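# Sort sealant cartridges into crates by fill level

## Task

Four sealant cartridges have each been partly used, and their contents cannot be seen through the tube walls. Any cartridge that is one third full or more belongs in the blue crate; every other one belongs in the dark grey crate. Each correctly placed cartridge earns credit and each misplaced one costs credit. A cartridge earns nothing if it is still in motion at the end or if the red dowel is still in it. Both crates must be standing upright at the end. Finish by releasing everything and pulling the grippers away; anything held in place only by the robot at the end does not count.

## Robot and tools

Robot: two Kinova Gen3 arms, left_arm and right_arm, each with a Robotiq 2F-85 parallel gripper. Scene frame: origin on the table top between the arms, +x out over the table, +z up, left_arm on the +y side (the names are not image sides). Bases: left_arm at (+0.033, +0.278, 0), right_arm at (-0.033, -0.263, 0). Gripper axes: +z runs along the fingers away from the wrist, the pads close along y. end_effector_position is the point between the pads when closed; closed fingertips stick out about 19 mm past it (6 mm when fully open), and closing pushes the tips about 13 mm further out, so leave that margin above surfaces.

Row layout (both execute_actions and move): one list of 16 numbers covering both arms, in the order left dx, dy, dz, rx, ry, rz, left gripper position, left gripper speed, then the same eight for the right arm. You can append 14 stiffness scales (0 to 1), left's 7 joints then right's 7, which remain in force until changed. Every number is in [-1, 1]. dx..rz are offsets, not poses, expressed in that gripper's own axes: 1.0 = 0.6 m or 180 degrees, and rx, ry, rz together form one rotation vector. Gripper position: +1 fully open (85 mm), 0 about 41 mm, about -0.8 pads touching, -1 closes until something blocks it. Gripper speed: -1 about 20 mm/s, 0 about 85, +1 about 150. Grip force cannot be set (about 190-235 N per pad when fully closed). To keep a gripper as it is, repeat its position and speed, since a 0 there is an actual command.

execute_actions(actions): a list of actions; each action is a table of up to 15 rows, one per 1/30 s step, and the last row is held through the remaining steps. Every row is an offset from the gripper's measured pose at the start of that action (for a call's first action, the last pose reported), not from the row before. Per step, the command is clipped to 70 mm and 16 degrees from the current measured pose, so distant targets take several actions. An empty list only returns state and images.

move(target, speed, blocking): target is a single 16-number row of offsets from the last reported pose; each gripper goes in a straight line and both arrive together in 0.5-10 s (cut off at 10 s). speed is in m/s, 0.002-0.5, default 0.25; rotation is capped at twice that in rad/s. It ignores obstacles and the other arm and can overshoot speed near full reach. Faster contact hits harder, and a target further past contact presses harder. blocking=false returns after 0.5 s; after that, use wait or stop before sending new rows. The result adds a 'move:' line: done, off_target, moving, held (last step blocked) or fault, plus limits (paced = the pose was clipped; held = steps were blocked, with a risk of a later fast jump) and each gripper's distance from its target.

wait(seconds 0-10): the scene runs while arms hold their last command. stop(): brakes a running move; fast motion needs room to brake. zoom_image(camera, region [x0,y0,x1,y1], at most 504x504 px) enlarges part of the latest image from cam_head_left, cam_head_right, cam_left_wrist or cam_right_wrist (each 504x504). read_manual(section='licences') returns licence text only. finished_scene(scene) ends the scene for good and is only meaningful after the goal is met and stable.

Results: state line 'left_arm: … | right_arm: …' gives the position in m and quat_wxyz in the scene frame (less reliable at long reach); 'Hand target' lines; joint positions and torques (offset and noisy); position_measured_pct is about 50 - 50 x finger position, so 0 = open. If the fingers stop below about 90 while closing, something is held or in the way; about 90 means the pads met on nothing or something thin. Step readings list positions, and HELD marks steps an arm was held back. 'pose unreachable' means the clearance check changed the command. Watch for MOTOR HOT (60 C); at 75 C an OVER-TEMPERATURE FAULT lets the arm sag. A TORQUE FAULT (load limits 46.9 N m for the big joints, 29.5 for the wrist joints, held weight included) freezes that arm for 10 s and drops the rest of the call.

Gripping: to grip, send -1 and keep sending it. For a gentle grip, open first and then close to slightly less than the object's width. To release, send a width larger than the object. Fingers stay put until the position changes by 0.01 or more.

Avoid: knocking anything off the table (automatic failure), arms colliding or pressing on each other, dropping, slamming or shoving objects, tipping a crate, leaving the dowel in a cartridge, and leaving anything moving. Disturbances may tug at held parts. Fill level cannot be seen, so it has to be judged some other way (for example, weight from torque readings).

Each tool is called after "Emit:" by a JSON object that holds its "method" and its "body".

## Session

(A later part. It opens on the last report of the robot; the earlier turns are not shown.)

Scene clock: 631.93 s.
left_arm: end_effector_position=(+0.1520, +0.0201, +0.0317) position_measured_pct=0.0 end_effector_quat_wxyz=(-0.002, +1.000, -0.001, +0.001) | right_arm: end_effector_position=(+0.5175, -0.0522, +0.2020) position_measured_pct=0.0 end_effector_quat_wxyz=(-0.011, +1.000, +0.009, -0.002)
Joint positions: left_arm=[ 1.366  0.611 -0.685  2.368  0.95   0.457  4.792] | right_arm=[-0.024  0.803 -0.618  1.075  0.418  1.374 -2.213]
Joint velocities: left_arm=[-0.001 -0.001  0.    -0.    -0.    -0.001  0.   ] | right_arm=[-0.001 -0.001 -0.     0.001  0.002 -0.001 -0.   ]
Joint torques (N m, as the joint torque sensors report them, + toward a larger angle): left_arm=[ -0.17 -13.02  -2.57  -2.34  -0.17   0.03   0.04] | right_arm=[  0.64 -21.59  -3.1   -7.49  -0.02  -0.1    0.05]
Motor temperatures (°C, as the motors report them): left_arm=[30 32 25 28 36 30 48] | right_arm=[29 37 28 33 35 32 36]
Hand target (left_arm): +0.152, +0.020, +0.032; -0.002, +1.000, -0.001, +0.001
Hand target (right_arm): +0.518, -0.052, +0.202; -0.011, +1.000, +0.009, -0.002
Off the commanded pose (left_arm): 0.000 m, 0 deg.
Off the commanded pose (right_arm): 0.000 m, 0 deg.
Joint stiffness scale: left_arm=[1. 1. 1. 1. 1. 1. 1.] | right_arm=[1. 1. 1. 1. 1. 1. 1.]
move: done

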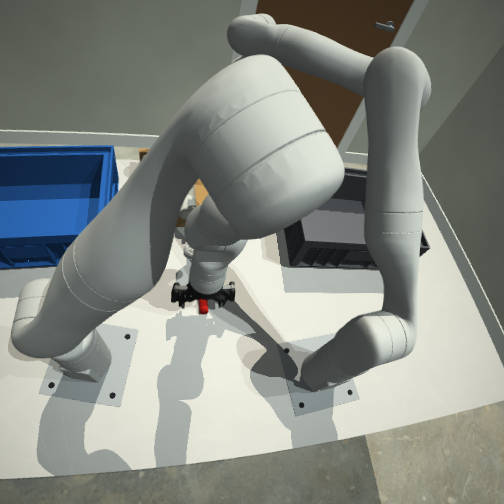

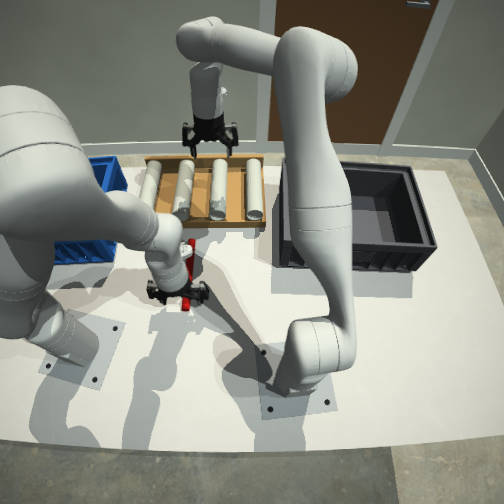

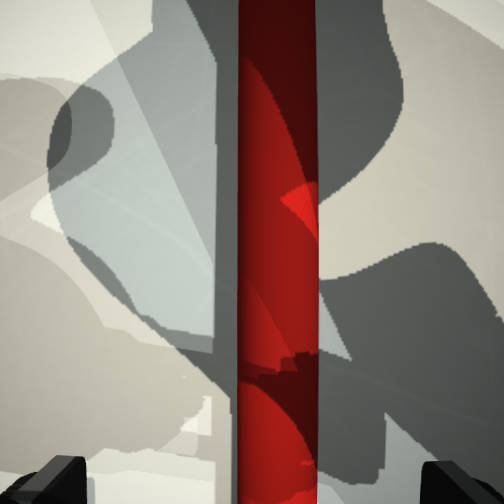

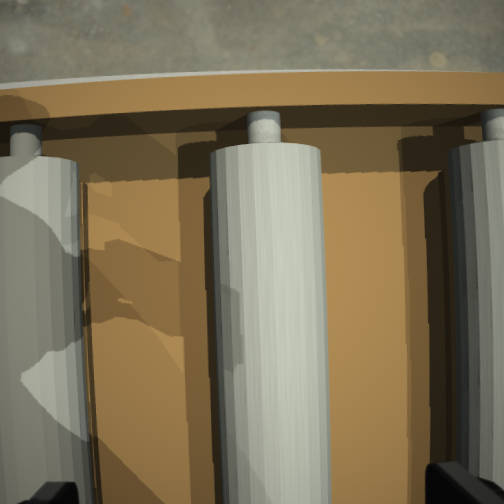

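Emit:
{"method": "move", "body": {"target": [0.33, -0.167, -0.365, 0, 0, 0, 1, 0, 0, 0.015, 0.233, 0, 0, 0, 1, 0], "speed": 0.2}}

Emit:
{"method": "move", "body": {"target": [0, 0, 0, 0, 0, 0, 1, 0, 0, 0, 0, 0, 0, 0, -1, 0], "speed": 0.2}}

Scene clock: 647.73 s.
left_arm: end_effector_position=(+0.3487, +0.1149, +0.2507) position_measured_pct=0.0 end_effector_quat_wxyz=(+0.003, +1.000, +0.000, +0.002) | right_arm: end_effector_position=(+0.5168, -0.0573, +0.0650) position_measured_pct=0.0 end_effector_quat_wxyz=(-0.013, +1.000, +0.009, -0.003)
Joint positions: left_arm=[ 1.119  0.346 -1.189  1.832  0.35   1.194  4.737] | right_arm=[-0.025  0.938 -0.538  1.268  0.464  1.052 -2.252]
Joint velocities: left_arm=[-0.007  0.    -0.002 -0.001  0.    -0.001  0.   ] | right_arm=[-0.002 -0.001  0.001 -0.001  0.001 -0.     0.   ]
Joint torques (N m, as the joint torque sensors report them, + toward a larger angle): left_arm=[-0.43 -9.96 -3.15 -8.52 -0.04 -0.13  0.02] | right_arm=[  0.23 -21.66  -2.82  -7.19   0.2    0.08   0.41]
Motor temperatures (°C, as the motors report them): left_arm=[30 32 25 28 36 30 48] | right_arm=[29 37 28 33 35 32 36]
Hand target (left_arm): +0.349, +0.117, +0.251; -0.001, +1.000, -0.002, +0.001
Hand target (right_arm): +0.517, -0.058, +0.062; -0.011, +1.000, +0.009, -0.002
Off the commanded pose (left_arm): 0.004 m, 1 deg.
Off the commanded pose (right_arm): 0.003 m, 0 deg.
Joint stiffness scale: left_arm=[1. 1. 1. 1. 1. 1. 1.] | right_arm=[1. 1. 1. 1. 1. 1. 1.]
move: off_target (left_arm)

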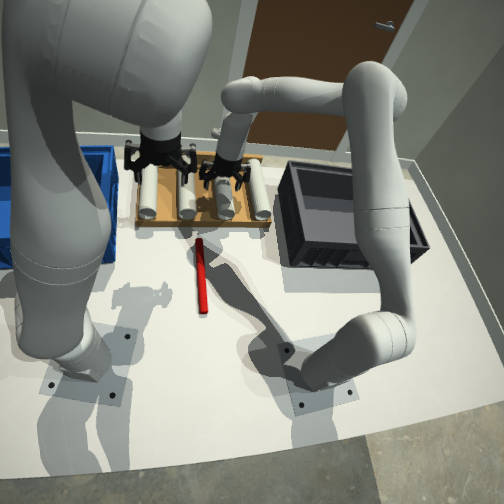

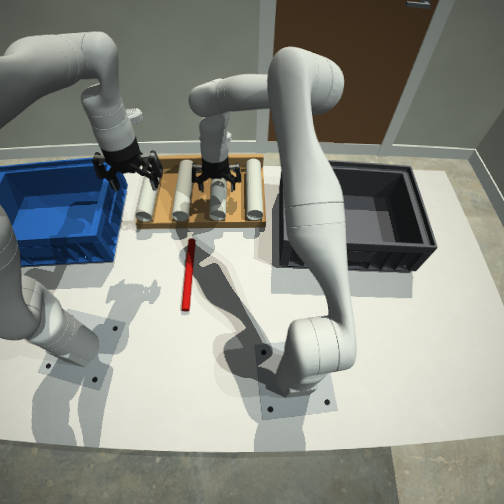

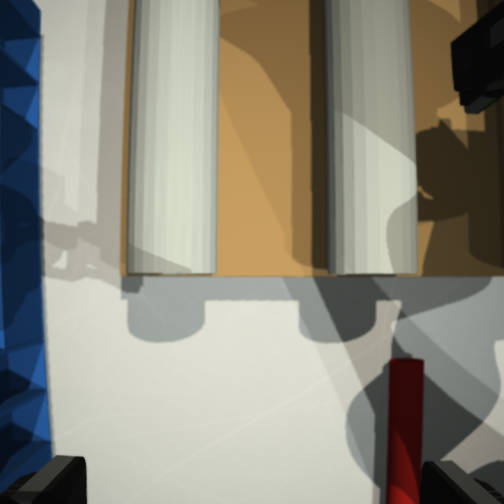

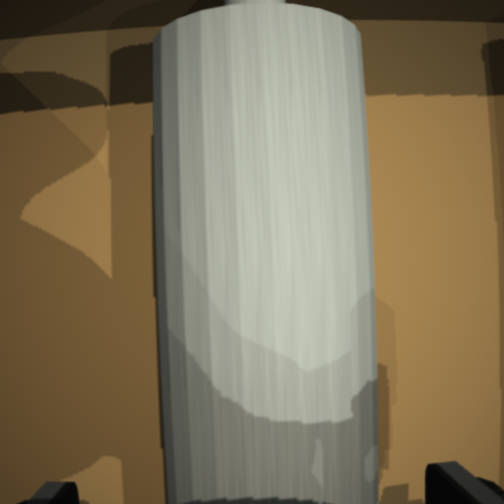

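Scene clock: 648.57 s.
left_arm: end_effector_position=(+0.3487, +0.1149, +0.2507) position_measured_pct=0.0 end_effector_quat_wxyz=(+0.003, +1.000, +0.000, +0.002) | right_arm: end_effector_position=(+0.5169, -0.0575, +0.0658) position_measured_pct=46.4 end_effector_quat_wxyz=(-0.013, +1.000, +0.009, -0.002)
Joint positions: left_arm=[ 1.119  0.346 -1.189  1.832  0.35   1.194  4.737] | right_arm=[-0.025  0.936 -0.538  1.268  0.464  1.053 -2.252]
Joint velocities: left_arm=[ 0.001 -0.001 -0.    -0.    -0.    -0.    -0.   ] | right_arm=[-0.     0.    -0.    -0.    -0.    -0.001 -0.002]
Joint torques (N m, as the joint torque sensors report them, + toward a larger angle): left_arm=[  0.21 -10.22  -3.35  -8.16  -0.16  -0.1    0.17] | right_arm=[ -1.28 -19.75  -3.67  -7.58  -0.11  -1.13   0.13]
Motor temperatures (°C, as the motors report them): left_arm=[30 31 25 28 36 30 48] | right_arm=[29 37 28 33 35 32 36]
Hand target (left_arm): +0.349, +0.115, +0.251; +0.003, +1.000, +0.000, +0.002
Hand target (right_arm): +0.517, -0.057, +0.065; -0.013, +1.000, +0.009, -0.003
Off the commanded pose (left_arm): 0.000 m, 0 deg.
Off the commanded pose (right_arm): 0.001 m, 0 deg.
Joint stiffness scale: left_arm=[1. 1. 1. 1. 1. 1. 1.] | right_arm=[1. 1. 1. 1. 1. 1. 1.]
move: done

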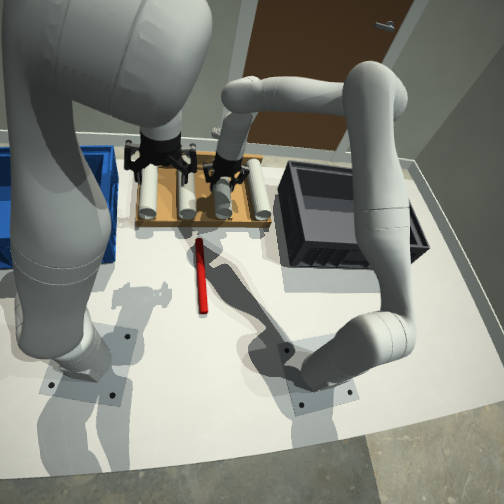

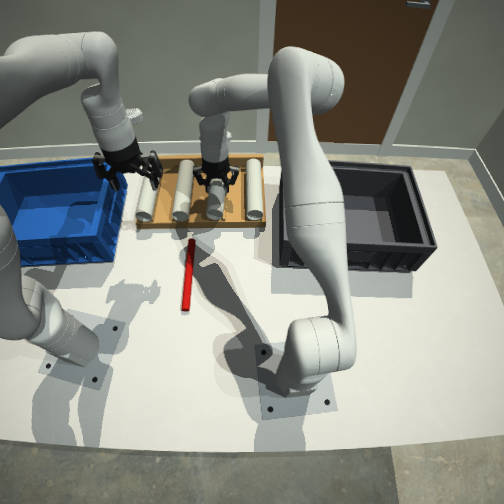

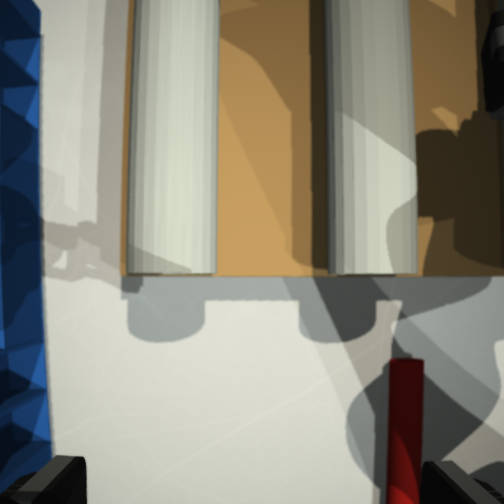

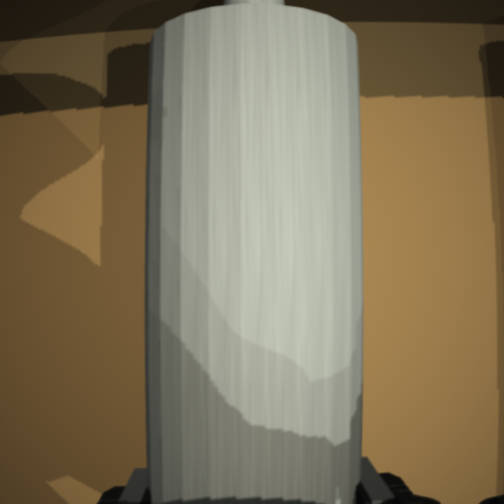

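Emit:
{"method": "move", "body": {"target": [0, 0, 0, 0, 0, 0, 1, 0, 0, 0, -0.31, 0, 0, 0, -1, 0], "speed": 0.2}}

Scene clock: 655.83 s.
left_arm: end_effector_position=(+0.3487, +0.1149, +0.2507) position_measured_pct=0.0 end_effector_quat_wxyz=(+0.003, +1.000, +0.000, +0.002) | right_arm: end_effector_position=(+0.5202, -0.0659, +0.2490) position_measured_pct=46.4 end_effector_quat_wxyz=(-0.011, +1.000, +0.004, -0.001)
Joint positions: left_arm=[ 1.119  0.346 -1.189  1.832  0.35   1.194  4.737] | right_arm=[-0.02   0.764 -0.605  0.984  0.386  1.486 -2.17 ]
Joint velocities: left_arm=[-0.    -0.001  0.     0.     0.    -0.001 -0.001] | right_arm=[ 0.001  0.001 -0.005  0.     0.     0.002  0.   ]
Joint torques (N m, as the joint torque sensors report them, + toward a larger angle): left_arm=[ -0.07 -10.21  -3.51  -8.38  -0.06  -0.13   0.14] | right_arm=[  0.32 -22.52  -3.18  -8.15   0.11   0.11   0.16]
Motor temperatures (°C, as the motors report them): left_arm=[30 31 25 28 36 30 48] | right_arm=[29 37 28 33 35 32 36]
Hand target (left_arm): +0.349, +0.115, +0.251; +0.003, +1.000, +0.000, +0.002
Hand target (right_arm): +0.518, -0.062, +0.252; -0.013, +1.000, +0.009, -0.002
Off the commanded pose (left_arm): 0.000 m, 0 deg.
Off the commanded pose (right_arm): 0.005 m, 1 deg.
Joint stiffness scale: left_arm=[1. 1. 1. 1. 1. 1. 1.] | right_arm=[1. 1. 1. 1. 1. 1. 1.]
move: off_target (right_arm)

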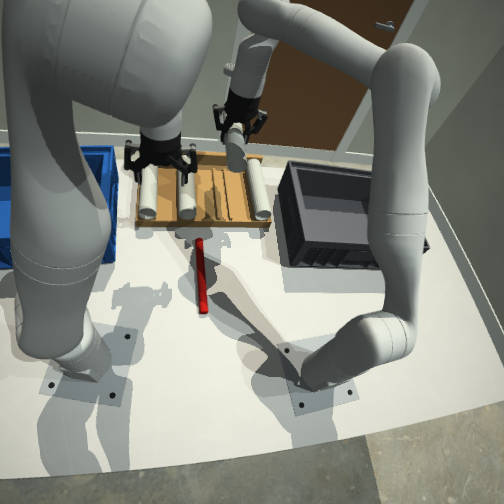

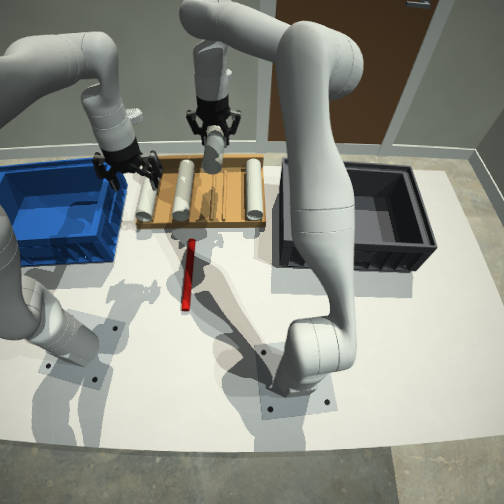

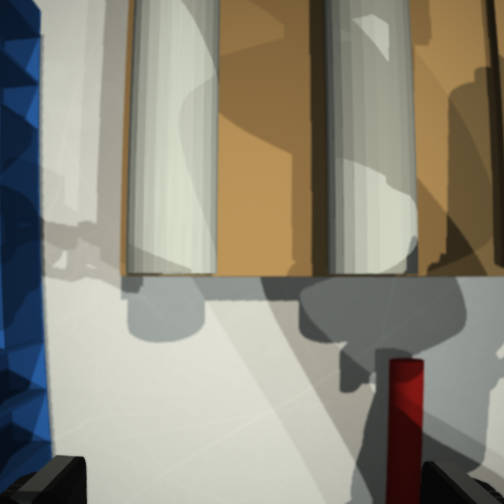

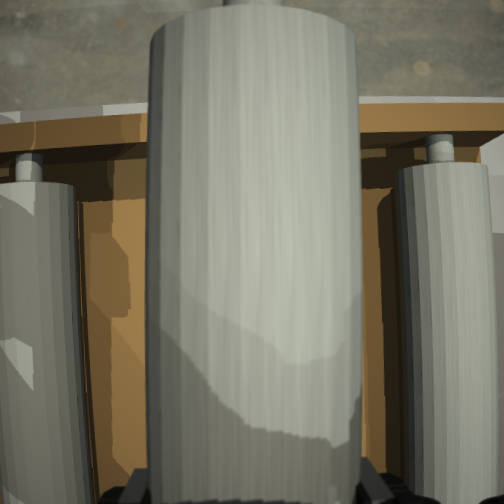

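Emit:
{"method": "move", "body": {"target": [0.268, 0.112, 0.083, 0, 0, 0, 1, 0, -0.083, 0.607, 0, 0, 0, 0.5, -1, 0], "speed": 0.3}}

Scene clock: 670.20 s.
left_arm: end_effector_position=(+0.5107, +0.0510, +0.2042) position_measured_pct=0.0 end_effector_quat_wxyz=(-0.001, +1.000, -0.002, +0.006) | right_arm: end_effector_position=(+0.4750, -0.4311, +0.2428) position_measured_pct=46.4 end_effector_quat_wxyz=(-0.005, +0.714, -0.700, -0.004)
Joint positions: left_arm=[ 0.692  0.745 -0.938  1.347  0.594  1.33   4.664] | right_arm=[ 0.516  0.594 -0.26   1.244  0.137  1.322 -2.95 ]
Joint velocities: left_arm=[-0.004  0.005 -0.    -0.002  0.     0.001  0.001] | right_arm=[ 0.005  0.001 -0.    -0.001  0.     0.    -0.002]
Joint torques (N m, as the joint torque sensors report them, + toward a larger angle): left_arm=[ -0.16 -20.3   -5.62  -7.61  -0.26  -0.12   0.22] | right_arm=[  0.78 -20.96  -0.89  -9.01   0.46   0.38   0.11]
Motor temperatures (°C, as the motors report them): left_arm=[30 31 25 28 36 30 48] | right_arm=[29 37 28 33 35 32 36]
Hand target (left_arm): +0.510, +0.047, +0.203; +0.002, +1.000, +0.000, +0.003
Hand target (right_arm): +0.474, -0.431, +0.242; -0.006, +0.710, -0.704, -0.008
Off the commanded pose (left_arm): 0.004 m, 1 deg.
Off the commanded pose (right_arm): 0.002 m, 1 deg.
Joint stiffness scale: left_arm=[1. 1. 1. 1. 1. 1. 1.] | right_arm=[1. 1. 1. 1. 1. 1. 1.]
move: off_target (left_arm)

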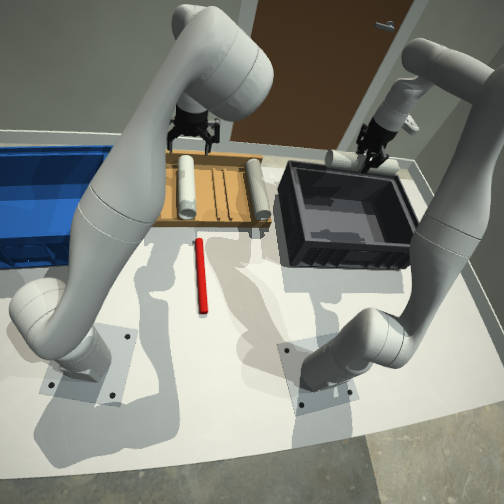

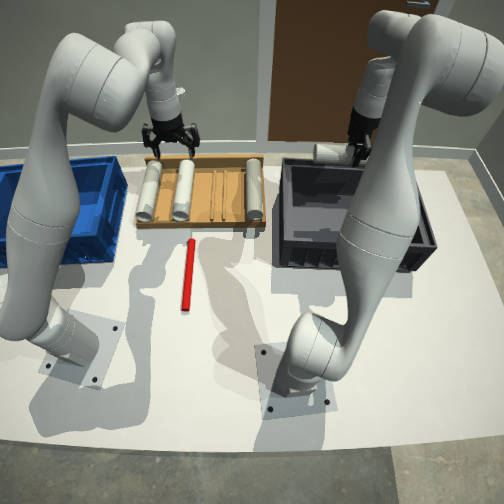

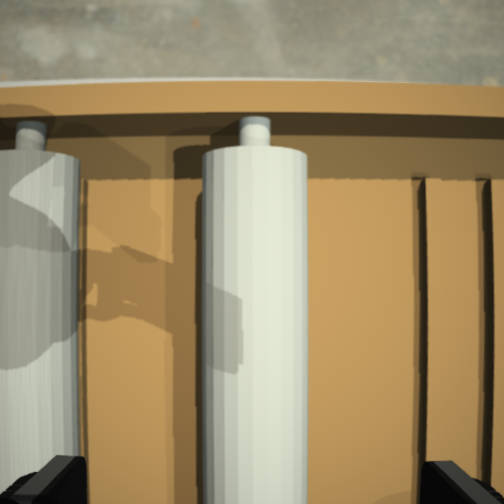

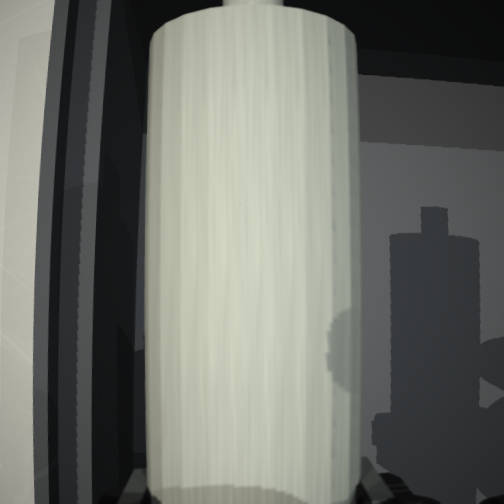

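Emit:
{"method": "move", "body": {"target": [0, 0, 0.234, 0, 0, 0, 1, 0, -0.052, 0.05, 0.305, 0, 0, 0, -1, 0], "speed": 0.18}}

Emit:
{"method": "move", "body": {"target": [0, 0, 0, 0, 0, 0, -1, 0, 0, 0, 0, 0, 0, 0, 0.6, 0], "speed": 0.2}}

Scene clock: 691.07 s.
left_arm: end_effector_position=(+0.5133, +0.0525, +0.0674) position_measured_pct=0.0 end_effector_quat_wxyz=(-0.004, +1.000, -0.002, +0.007) | right_arm: end_effector_position=(+0.4451, -0.3972, +0.0627) position_measured_pct=46.4 end_effector_quat_wxyz=(-0.007, +0.714, -0.700, -0.004)
Joint positions: left_arm=[ 0.649  0.908 -0.819  1.513  0.722  1.029  4.562] | right_arm=[ 0.471  0.733 -0.229  1.646  0.193  0.785 -3.053]
Joint velocities: left_arm=[-0.005  0.001  0.003 -0.    -0.    -0.003  0.   ] | right_arm=[-0.008  0.004  0.005 -0.001  0.001 -0.002  0.001]
Joint torques (N m, as the joint torque sensors report them, + toward a larger angle): left_arm=[ -0.51 -20.96  -5.82  -6.03  -0.14  -0.03   0.17] | right_arm=[  0.09 -20.27  -0.31  -6.45   0.41  -0.08   0.64]
Motor temperatures (°C, as the motors report them): left_arm=[30 32 25 28 36 30 48] | right_arm=[29 37 28 33 35 32 36]
Hand target (left_arm): +0.512, +0.052, +0.064; -0.002, +1.000, -0.002, +0.006
Hand target (right_arm): +0.444, -0.398, +0.060; -0.004, +0.714, -0.700, -0.004
Off the commanded pose (left_arm): 0.004 m, 0 deg.
Off the commanded pose (right_arm): 0.003 m, 0 deg.
Joint stiffness scale: left_arm=[1. 1. 1. 1. 1. 1. 1.] | right_arm=[1. 1. 1. 1. 1. 1. 1.]
move: off_target (left_arm)

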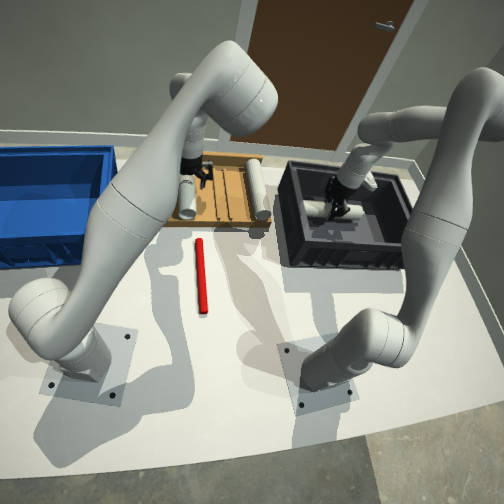

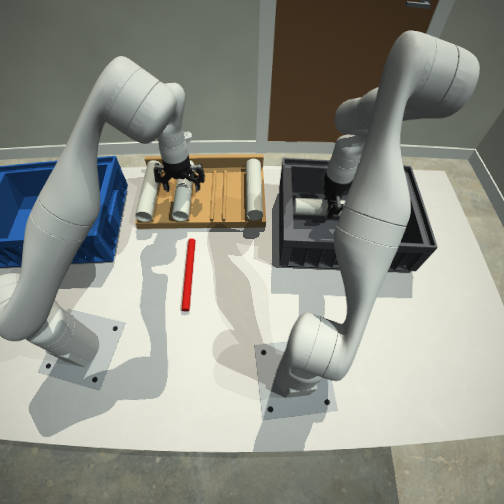

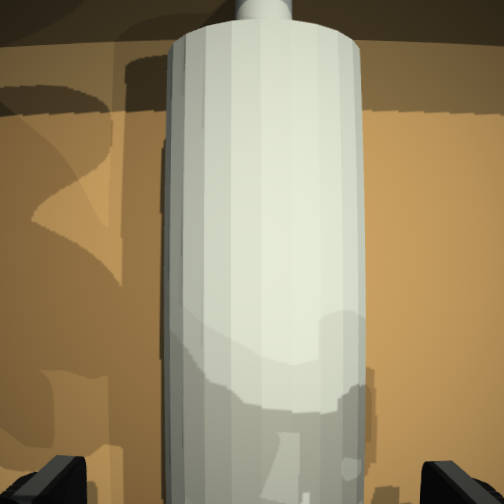

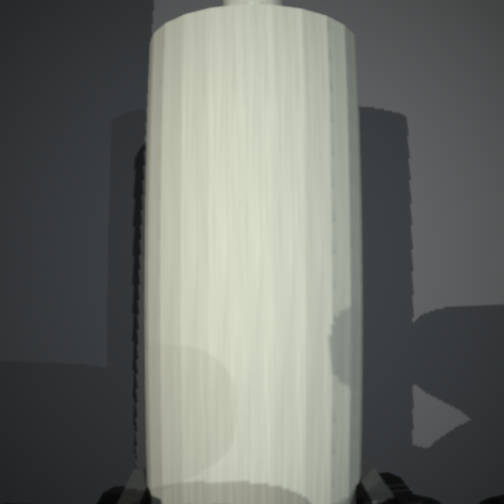

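Scene clock: 691.90 s.
left_arm: end_effector_position=(+0.5132, +0.0511, +0.0682) position_measured_pct=46.0 end_effector_quat_wxyz=(-0.002, +1.000, -0.002, +0.008) | right_arm: end_effector_position=(+0.4451, -0.3972, +0.0627) position_measured_pct=19.8 end_effector_quat_wxyz=(-0.007, +0.714, -0.700, -0.004)
Joint positions: left_arm=[ 0.65   0.906 -0.818  1.513  0.723  1.03   4.562] | right_arm=[ 0.471  0.733 -0.229  1.646  0.193  0.785 -3.053]
Joint velocities: left_arm=[ 0.    -0.001 -0.002  0.    -0.    -0.     0.   ] | right_arm=[-0.    -0.    -0.     0.002 -0.    -0.    -0.   ]
Joint torques (N m, as the joint torque sensors report them, + toward a larger angle): left_arm=[ -2.86 -17.06  -6.55  -4.52  -1.12  -1.26   0.17] | right_arm=[  0.32 -19.31  -0.74  -5.97   0.06   0.08  -0.17]
Motor temperatures (°C, as the motors report them): left_arm=[30 32 25 28 36 30 48] | right_arm=[29 37 28 33 35 32 36]
Hand target (left_arm): +0.513, +0.053, +0.067; -0.004, +1.000, -0.002, +0.007
Hand target (right_arm): +0.445, -0.397, +0.063; -0.007, +0.714, -0.700, -0.004
Off the commanded pose (left_arm): 0.002 m, 0 deg.
Off the commanded pose (right_arm): 0.000 m, 0 deg.
Joint stiffness scale: left_arm=[1. 1. 1. 1. 1. 1. 1.] | right_arm=[1. 1. 1. 1. 1. 1. 1.]
move: done

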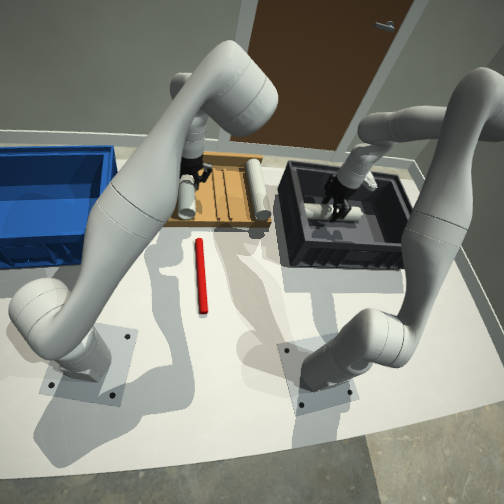

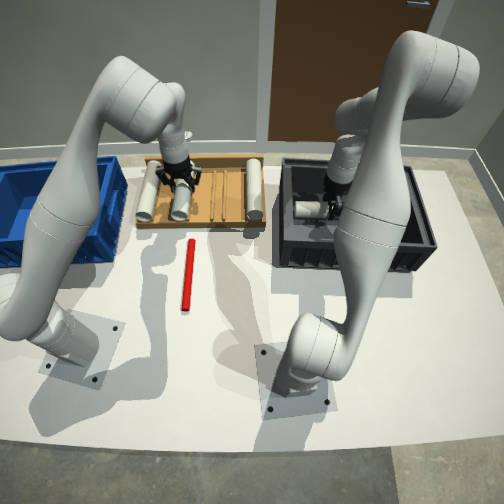

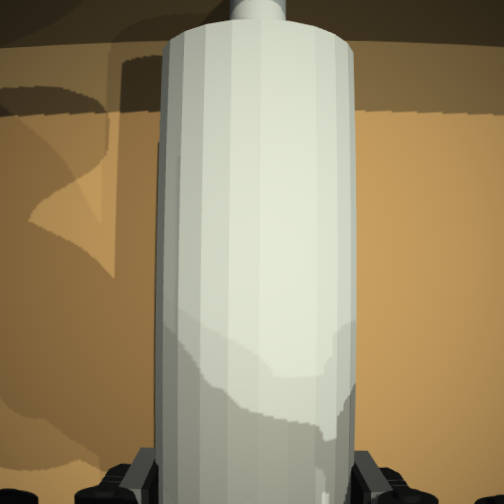

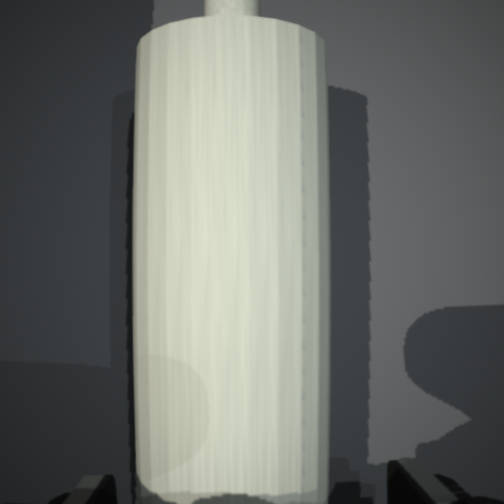

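Emit:
{"method": "move", "body": {"target": [0, 0, -0.31, 0, 0, 0, -1, 0, 0, 0, -0.31, 0, 0, 0, 1, 0], "speed": 0.22}}

Emit:
{"method": "move", "body": {"target": [-0.11, -0.6, 0, 0, 0, -0.5, -1, 0, -0.5, -0.1, 0, 0, 0, -0.5, 1, 0], "speed": 0.3}}

Scene clock: 701.07 s.
left_arm: end_effector_position=(+0.5099, +0.0474, +0.2506) position_measured_pct=46.0 end_effector_quat_wxyz=(+0.001, +1.000, -0.005, +0.006) | right_arm: end_effector_position=(+0.4447, -0.4028, +0.2461) position_measured_pct=0.0 end_effector_quat_wxyz=(-0.004, +0.713, -0.701, -0.003)
Joint positions: left_arm=[ 0.688  0.702 -0.951  1.254  0.559  1.44   4.701] | right_arm=[ 0.496  0.504 -0.264  1.388  0.123  1.266 -2.992]
Joint velocities: left_arm=[ 0.001  0.001 -0.002 -0.002  0.     0.003  0.   ] | right_arm=[-0.    -0.001 -0.    -0.    -0.     0.001 -0.002]
Joint torques (N m, as the joint torque sensors report them, + toward a larger angle): left_arm=[ -0.19 -21.79  -5.62  -8.92  -0.19  -0.14   0.12] | right_arm=[ -0.05 -17.17   0.11  -8.28   0.14  -0.13   0.01]
Motor temperatures (°C, as the motors report them): left_arm=[30 32 25 28 36 30 48] | right_arm=[29 37 28 33 35 32 36]
Hand target (left_arm): +0.510, +0.050, +0.254; -0.002, +1.000, -0.003, +0.007
Hand target (right_arm): +0.445, -0.400, +0.249; -0.007, +0.714, -0.700, -0.005
Off the commanded pose (left_arm): 0.005 m, 1 deg.
Off the commanded pose (right_arm): 0.004 m, 0 deg.
Joint stiffness scale: left_arm=[1. 1. 1. 1. 1. 1. 1.] | right_arm=[1. 1. 1. 1. 1. 1. 1.]
move: off_target (left_arm, right_arm)

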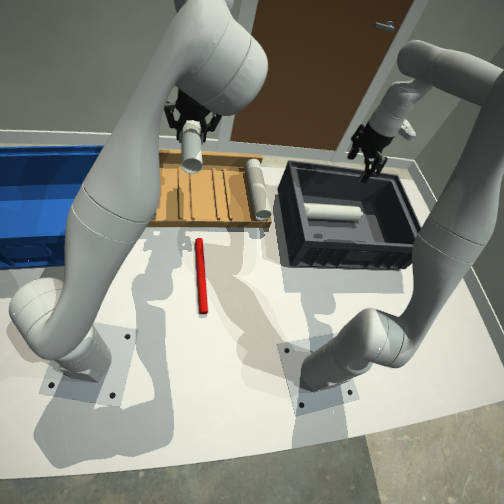

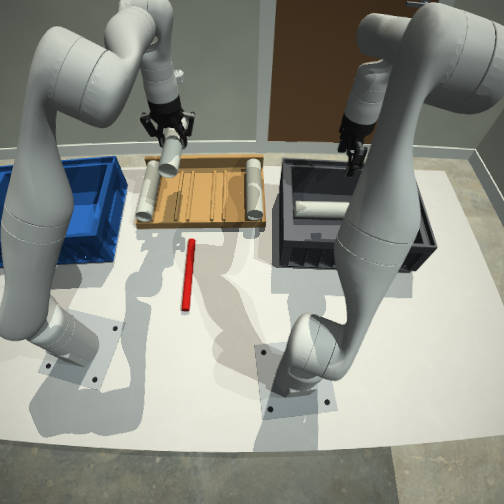

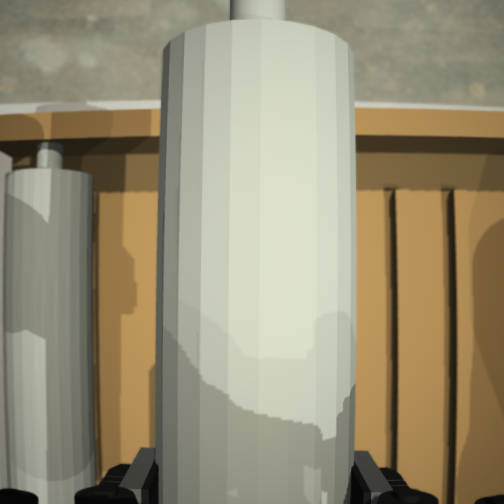

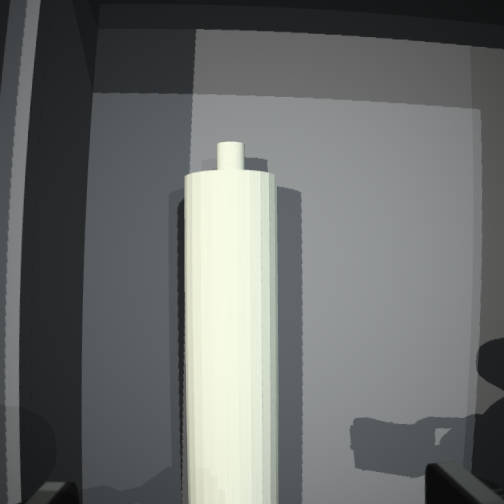

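Scene clock: 704.30 s.
left_arm: end_effector_position=(+0.4468, +0.4095, +0.2512) position_measured_pct=46.0 end_effector_quat_wxyz=(+0.003, +0.712, +0.702, +0.007) | right_arm: end_effector_position=(+0.4990, -0.1001, +0.2503) position_measured_pct=0.0 end_effector_quat_wxyz=(-0.009, +1.000, +0.004, +0.002)
Joint positions: left_arm=[ 0.233  0.648 -1.343  1.6    0.647  1.399  5.298] | right_arm=[ 0.069  0.685 -0.623  1.138  0.369  1.416 -2.15 ]
Joint velocities: left_arm=[-0.006  0.002  0.001 -0.     0.     0.     0.001] | right_arm=[-0.005  0.001 -0.    -0.001  0.001 -0.     0.001]
Joint torques (N m, as the joint torque sensors report them, + toward a larger angle): left_arm=[ -0.18 -16.19  -6.92  -8.57  -0.32  -0.16   0.2 ] | right_arm=[  0.17 -20.16  -2.95  -8.65   0.32   0.19   0.18]
Motor temperatures (°C, as the motors report them): left_arm=[30 32 25 28 36 30 48] | right_arm=[29 37 28 33 35 32 36]
Hand target (left_arm): +0.449, +0.408, +0.251; +0.005, +0.711, +0.703, +0.005
Hand target (right_arm): +0.499, -0.101, +0.249; -0.006, +1.000, +0.008, +0.001
Off the commanded pose (left_arm): 0.002 m, 0 deg.
Off the commanded pose (right_arm): 0.002 m, 1 deg.
Joint stiffness scale: left_arm=[1. 1. 1. 1. 1. 1. 1.] | right_arm=[1. 1. 1. 1. 1. 1. 1.]
move: done

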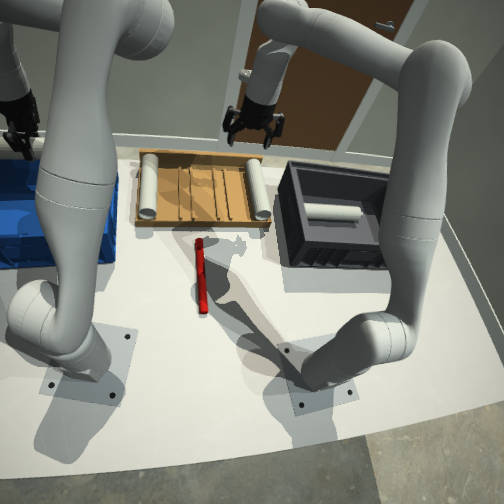

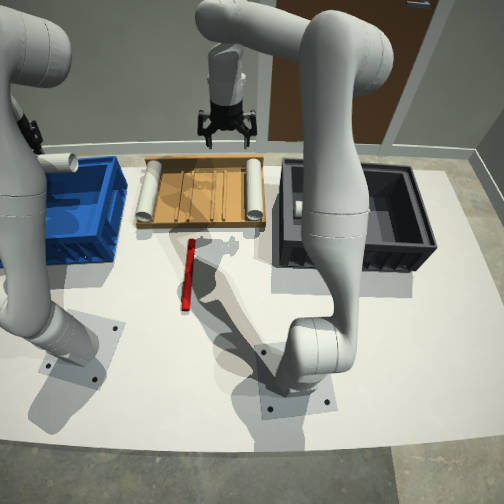

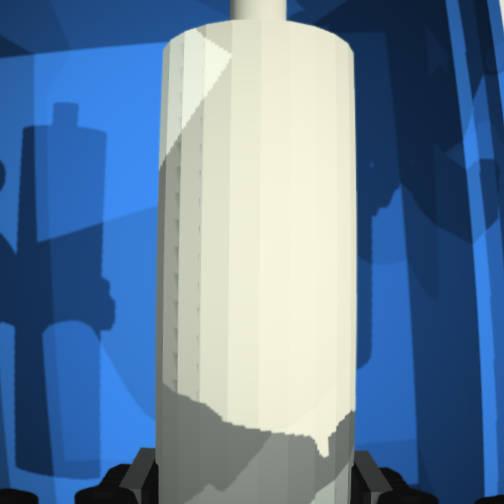

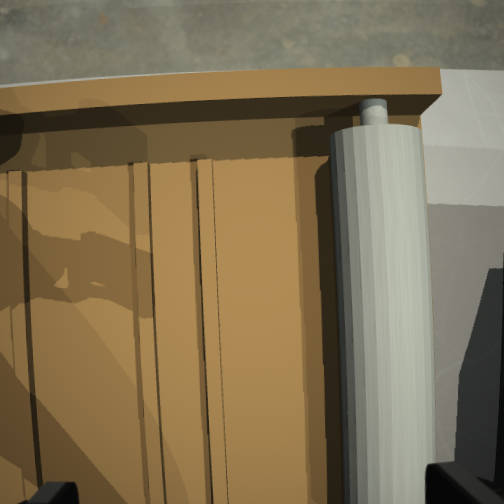

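Emit:
{"method": "move", "body": {"target": [0.033, 0.05, 0.315, 0, 0, 0, -1, 0, 0.03, -0.25, 0.05, 0, 0, 0, 1, 0], "speed": 0.18}}

Emit:
{"method": "move", "body": {"target": [0, 0, 0, 0, 0, 0, 0.6, 0, 0, 0, 0, 0, 0, 0, 1, 0], "speed": 0.2}}

Emit:
{"method": "move", "body": {"target": [0, 0, -0.3, 0, 0, 0, 1, 0, 0, 0, 0, 0, 0, 0, 1, 0], "speed": 0.25}}

Scene clock: 721.87 s.
left_arm: end_effector_position=(+0.4788, +0.4307, +0.0659) position_measured_pct=46.0 end_effector_quat_wxyz=(+0.001, +0.712, +0.702, +0.007) | right_arm: end_effector_position=(+0.5147, +0.0527, +0.2250) position_measured_pct=0.0 end_effector_quat_wxyz=(-0.014, +1.000, +0.006, +0.002)
Joint positions: left_arm=[ 0.043  0.929 -1.069  1.738  0.936  1.059  5.113] | right_arm=[-0.251  0.887 -0.591  0.808  0.428  1.519 -2.317]
Joint velocities: left_arm=[-0.004 -0.001  0.002  0.    -0.    -0.002  0.   ] | right_arm=[-0.006  0.002  0.007 -0.004  0.    -0.001 -0.001]
Joint torques (N m, as the joint torque sensors report them, + toward a larger angle): left_arm=[ -0.17 -20.23  -7.93  -5.89  -0.19  -0.47   0.05] | right_arm=[  0.36 -24.23  -2.56  -7.62   0.31  -0.16  -0.21]
Motor temperatures (°C, as the motors report them): left_arm=[30 32 25 28 36 30 48] | right_arm=[29 37 28 33 35 32 36]
Hand target (left_arm): +0.479, +0.430, +0.063; +0.003, +0.712, +0.702, +0.007
Hand target (right_arm): +0.515, +0.051, +0.223; -0.010, +1.000, +0.005, +0.002
Off the commanded pose (left_arm): 0.003 m, 0 deg.
Off the commanded pose (right_arm): 0.003 m, 1 deg.
Joint stiffness scale: left_arm=[1. 1. 1. 1. 1. 1. 1.] | right_arm=[1. 1. 1. 1. 1. 1. 1.]
move: done

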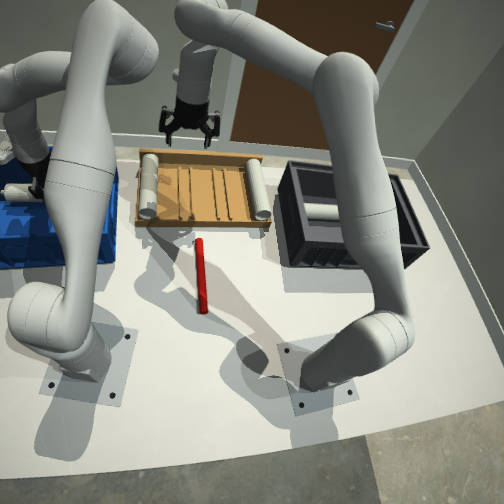

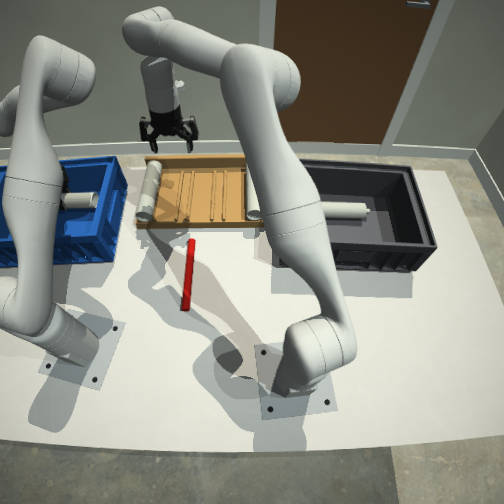

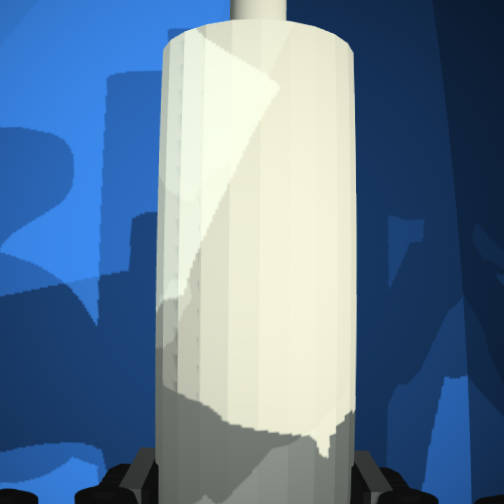

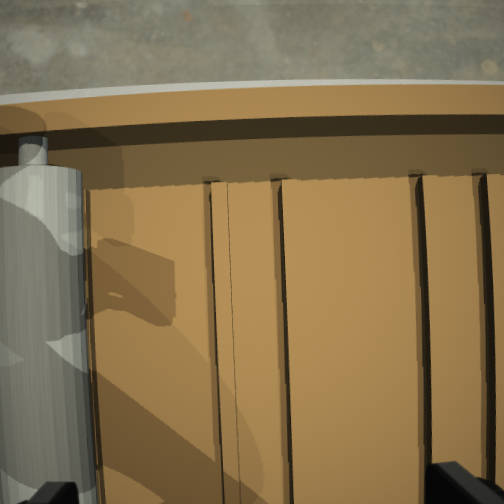

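Scene clock: 722.53 s.
left_arm: end_effector_position=(+0.4788, +0.4307, +0.0659) position_measured_pct=19.8 end_effector_quat_wxyz=(+0.001, +0.712, +0.702, +0.007) | right_arm: end_effector_position=(+0.5147, +0.0527, +0.2250) position_measured_pct=0.0 end_effector_quat_wxyz=(-0.014, +1.000, +0.006, +0.002)
Joint positions: left_arm=[ 0.043  0.929 -1.069  1.738  0.936  1.059  5.113] | right_arm=[-0.251  0.887 -0.591  0.808  0.428  1.519 -2.317]
Joint velocities: left_arm=[-0.    -0.001  0.001  0.    -0.     0.001 -0.   ] | right_arm=[-0.    -0.    -0.    -0.002  0.001 -0.    -0.001]
Joint torques (N m, as the joint torque sensors report them, + toward a larger angle): left_arm=[ -0.08 -18.43  -6.99  -4.73  -0.15  -0.01   0.18] | right_arm=[  0.43 -23.12  -2.21  -8.54  -0.21   0.17  -0.09]
Motor temperatures (°C, as the motors report them): left_arm=[30 32 25 28 36 30 48] | right_arm=[29 37 28 33 35 32 36]
Hand target (left_arm): +0.479, +0.431, +0.066; +0.001, +0.712, +0.702, +0.007
Hand target (right_arm): +0.515, +0.053, +0.225; -0.014, +1.000, +0.006, +0.002
Off the commanded pose (left_arm): 0.000 m, 0 deg.
Off the commanded pose (right_arm): 0.000 m, 0 deg.
Joint stiffness scale: left_arm=[1. 1. 1. 1. 1. 1. 1.] | right_arm=[1. 1. 1. 1. 1. 1. 1.]
move: done

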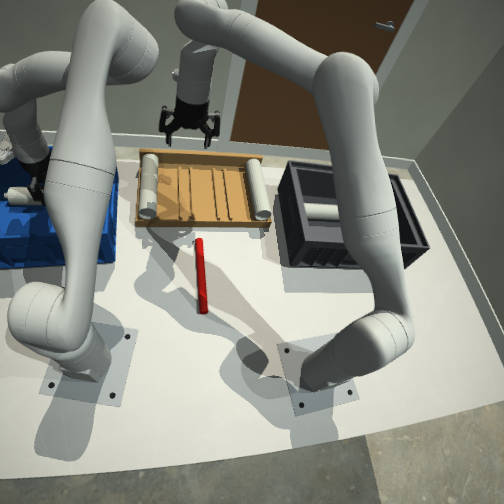

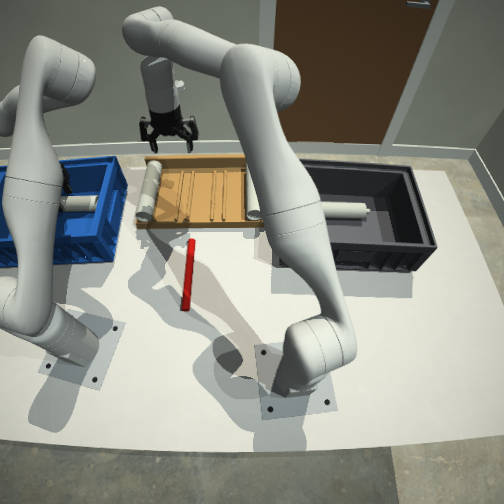

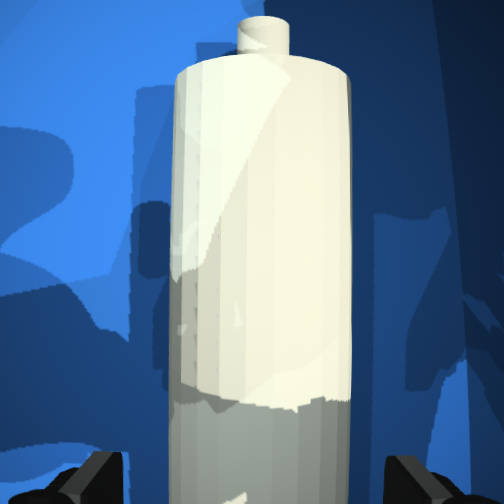

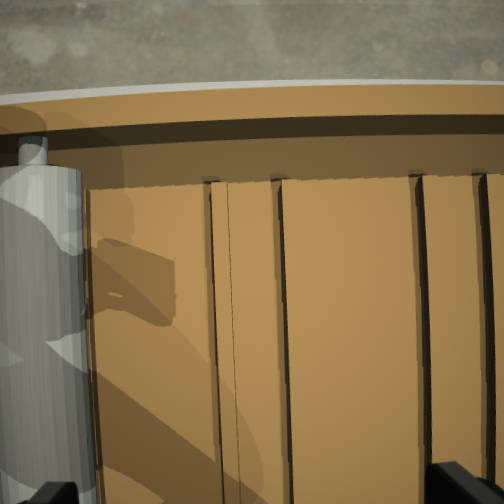

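Scene clock: 723.77 s.
left_arm: end_effector_position=(+0.4781, +0.4281, +0.2425) position_measured_pct=0.0 end_effector_quat_wxyz=(+0.004, +0.713, +0.701, +0.006) | right_arm: end_effector_position=(+0.5147, +0.0527, +0.2250) position_measured_pct=0.0 end_effector_quat_wxyz=(-0.014, +1.000, +0.006, +0.002)
Joint positions: left_arm=[ 0.126  0.71  -1.276  1.498  0.69   1.426  5.297] | right_arm=[-0.251  0.887 -0.591  0.808  0.428  1.519 -2.317]
Joint velocities: left_arm=[ 0.004  0.001 -0.005 -0.002  0.     0.003  0.   ] | right_arm=[ 0.001 -0.001 -0.     0.    -0.001 -0.     0.001]
Joint torques (N m, as the joint torque sensors report them, + toward a larger angle): left_arm=[ -0.23 -16.56  -6.29  -7.25  -0.19  -0.26   0.12] | right_arm=[  0.09 -23.24  -2.02  -7.99   0.03   0.34  -0.03]
Motor temperatures (°C, as the motors report them): left_arm=[30 32 25 28 36 30 48] | right_arm=[29 37 28 33 35 32 36]
Hand target (left_arm): +0.477, +0.429, +0.246; +0.002, +0.712, +0.702, +0.007
Hand target (right_arm): +0.515, +0.053, +0.225; -0.014, +1.000, +0.006, +0.002
Off the commanded pose (left_arm): 0.004 m, 0 deg.
Off the commanded pose (right_arm): 0.000 m, 0 deg.
Joint stiffness scale: left_arm=[1. 1. 1. 1. 1. 1. 1.] | right_arm=[1. 1. 1. 1. 1. 1. 1.]
move: off_target (left_arm)

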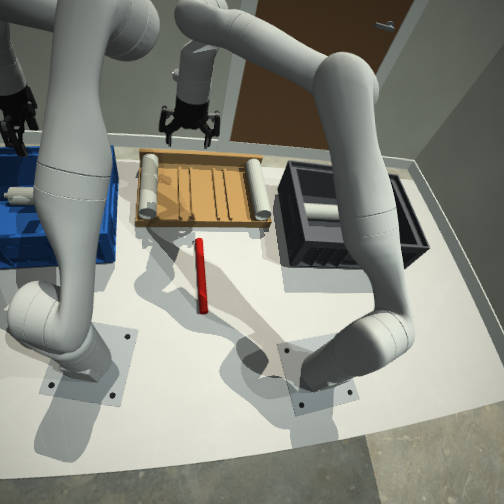

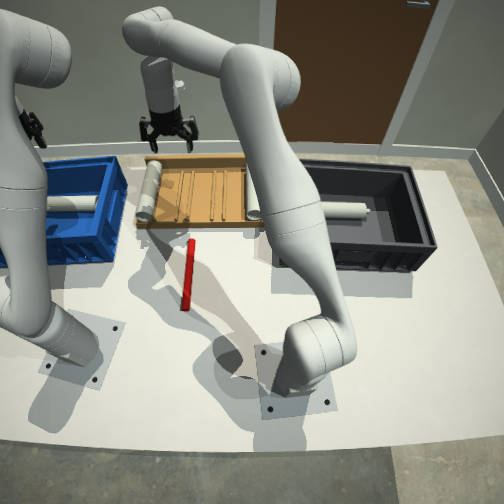

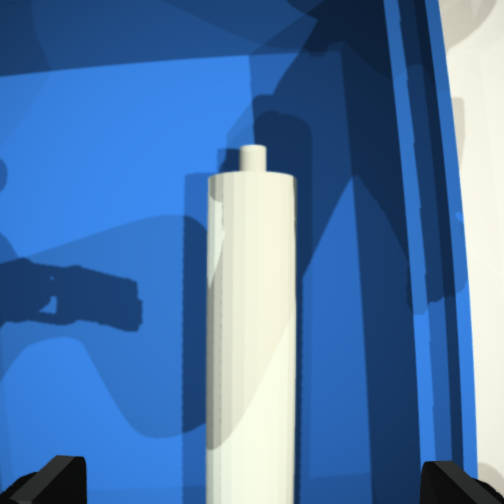

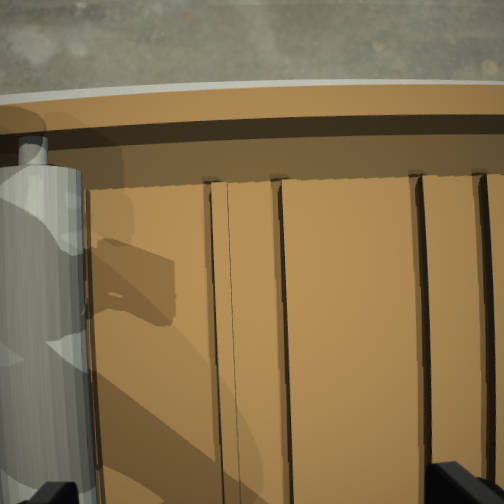

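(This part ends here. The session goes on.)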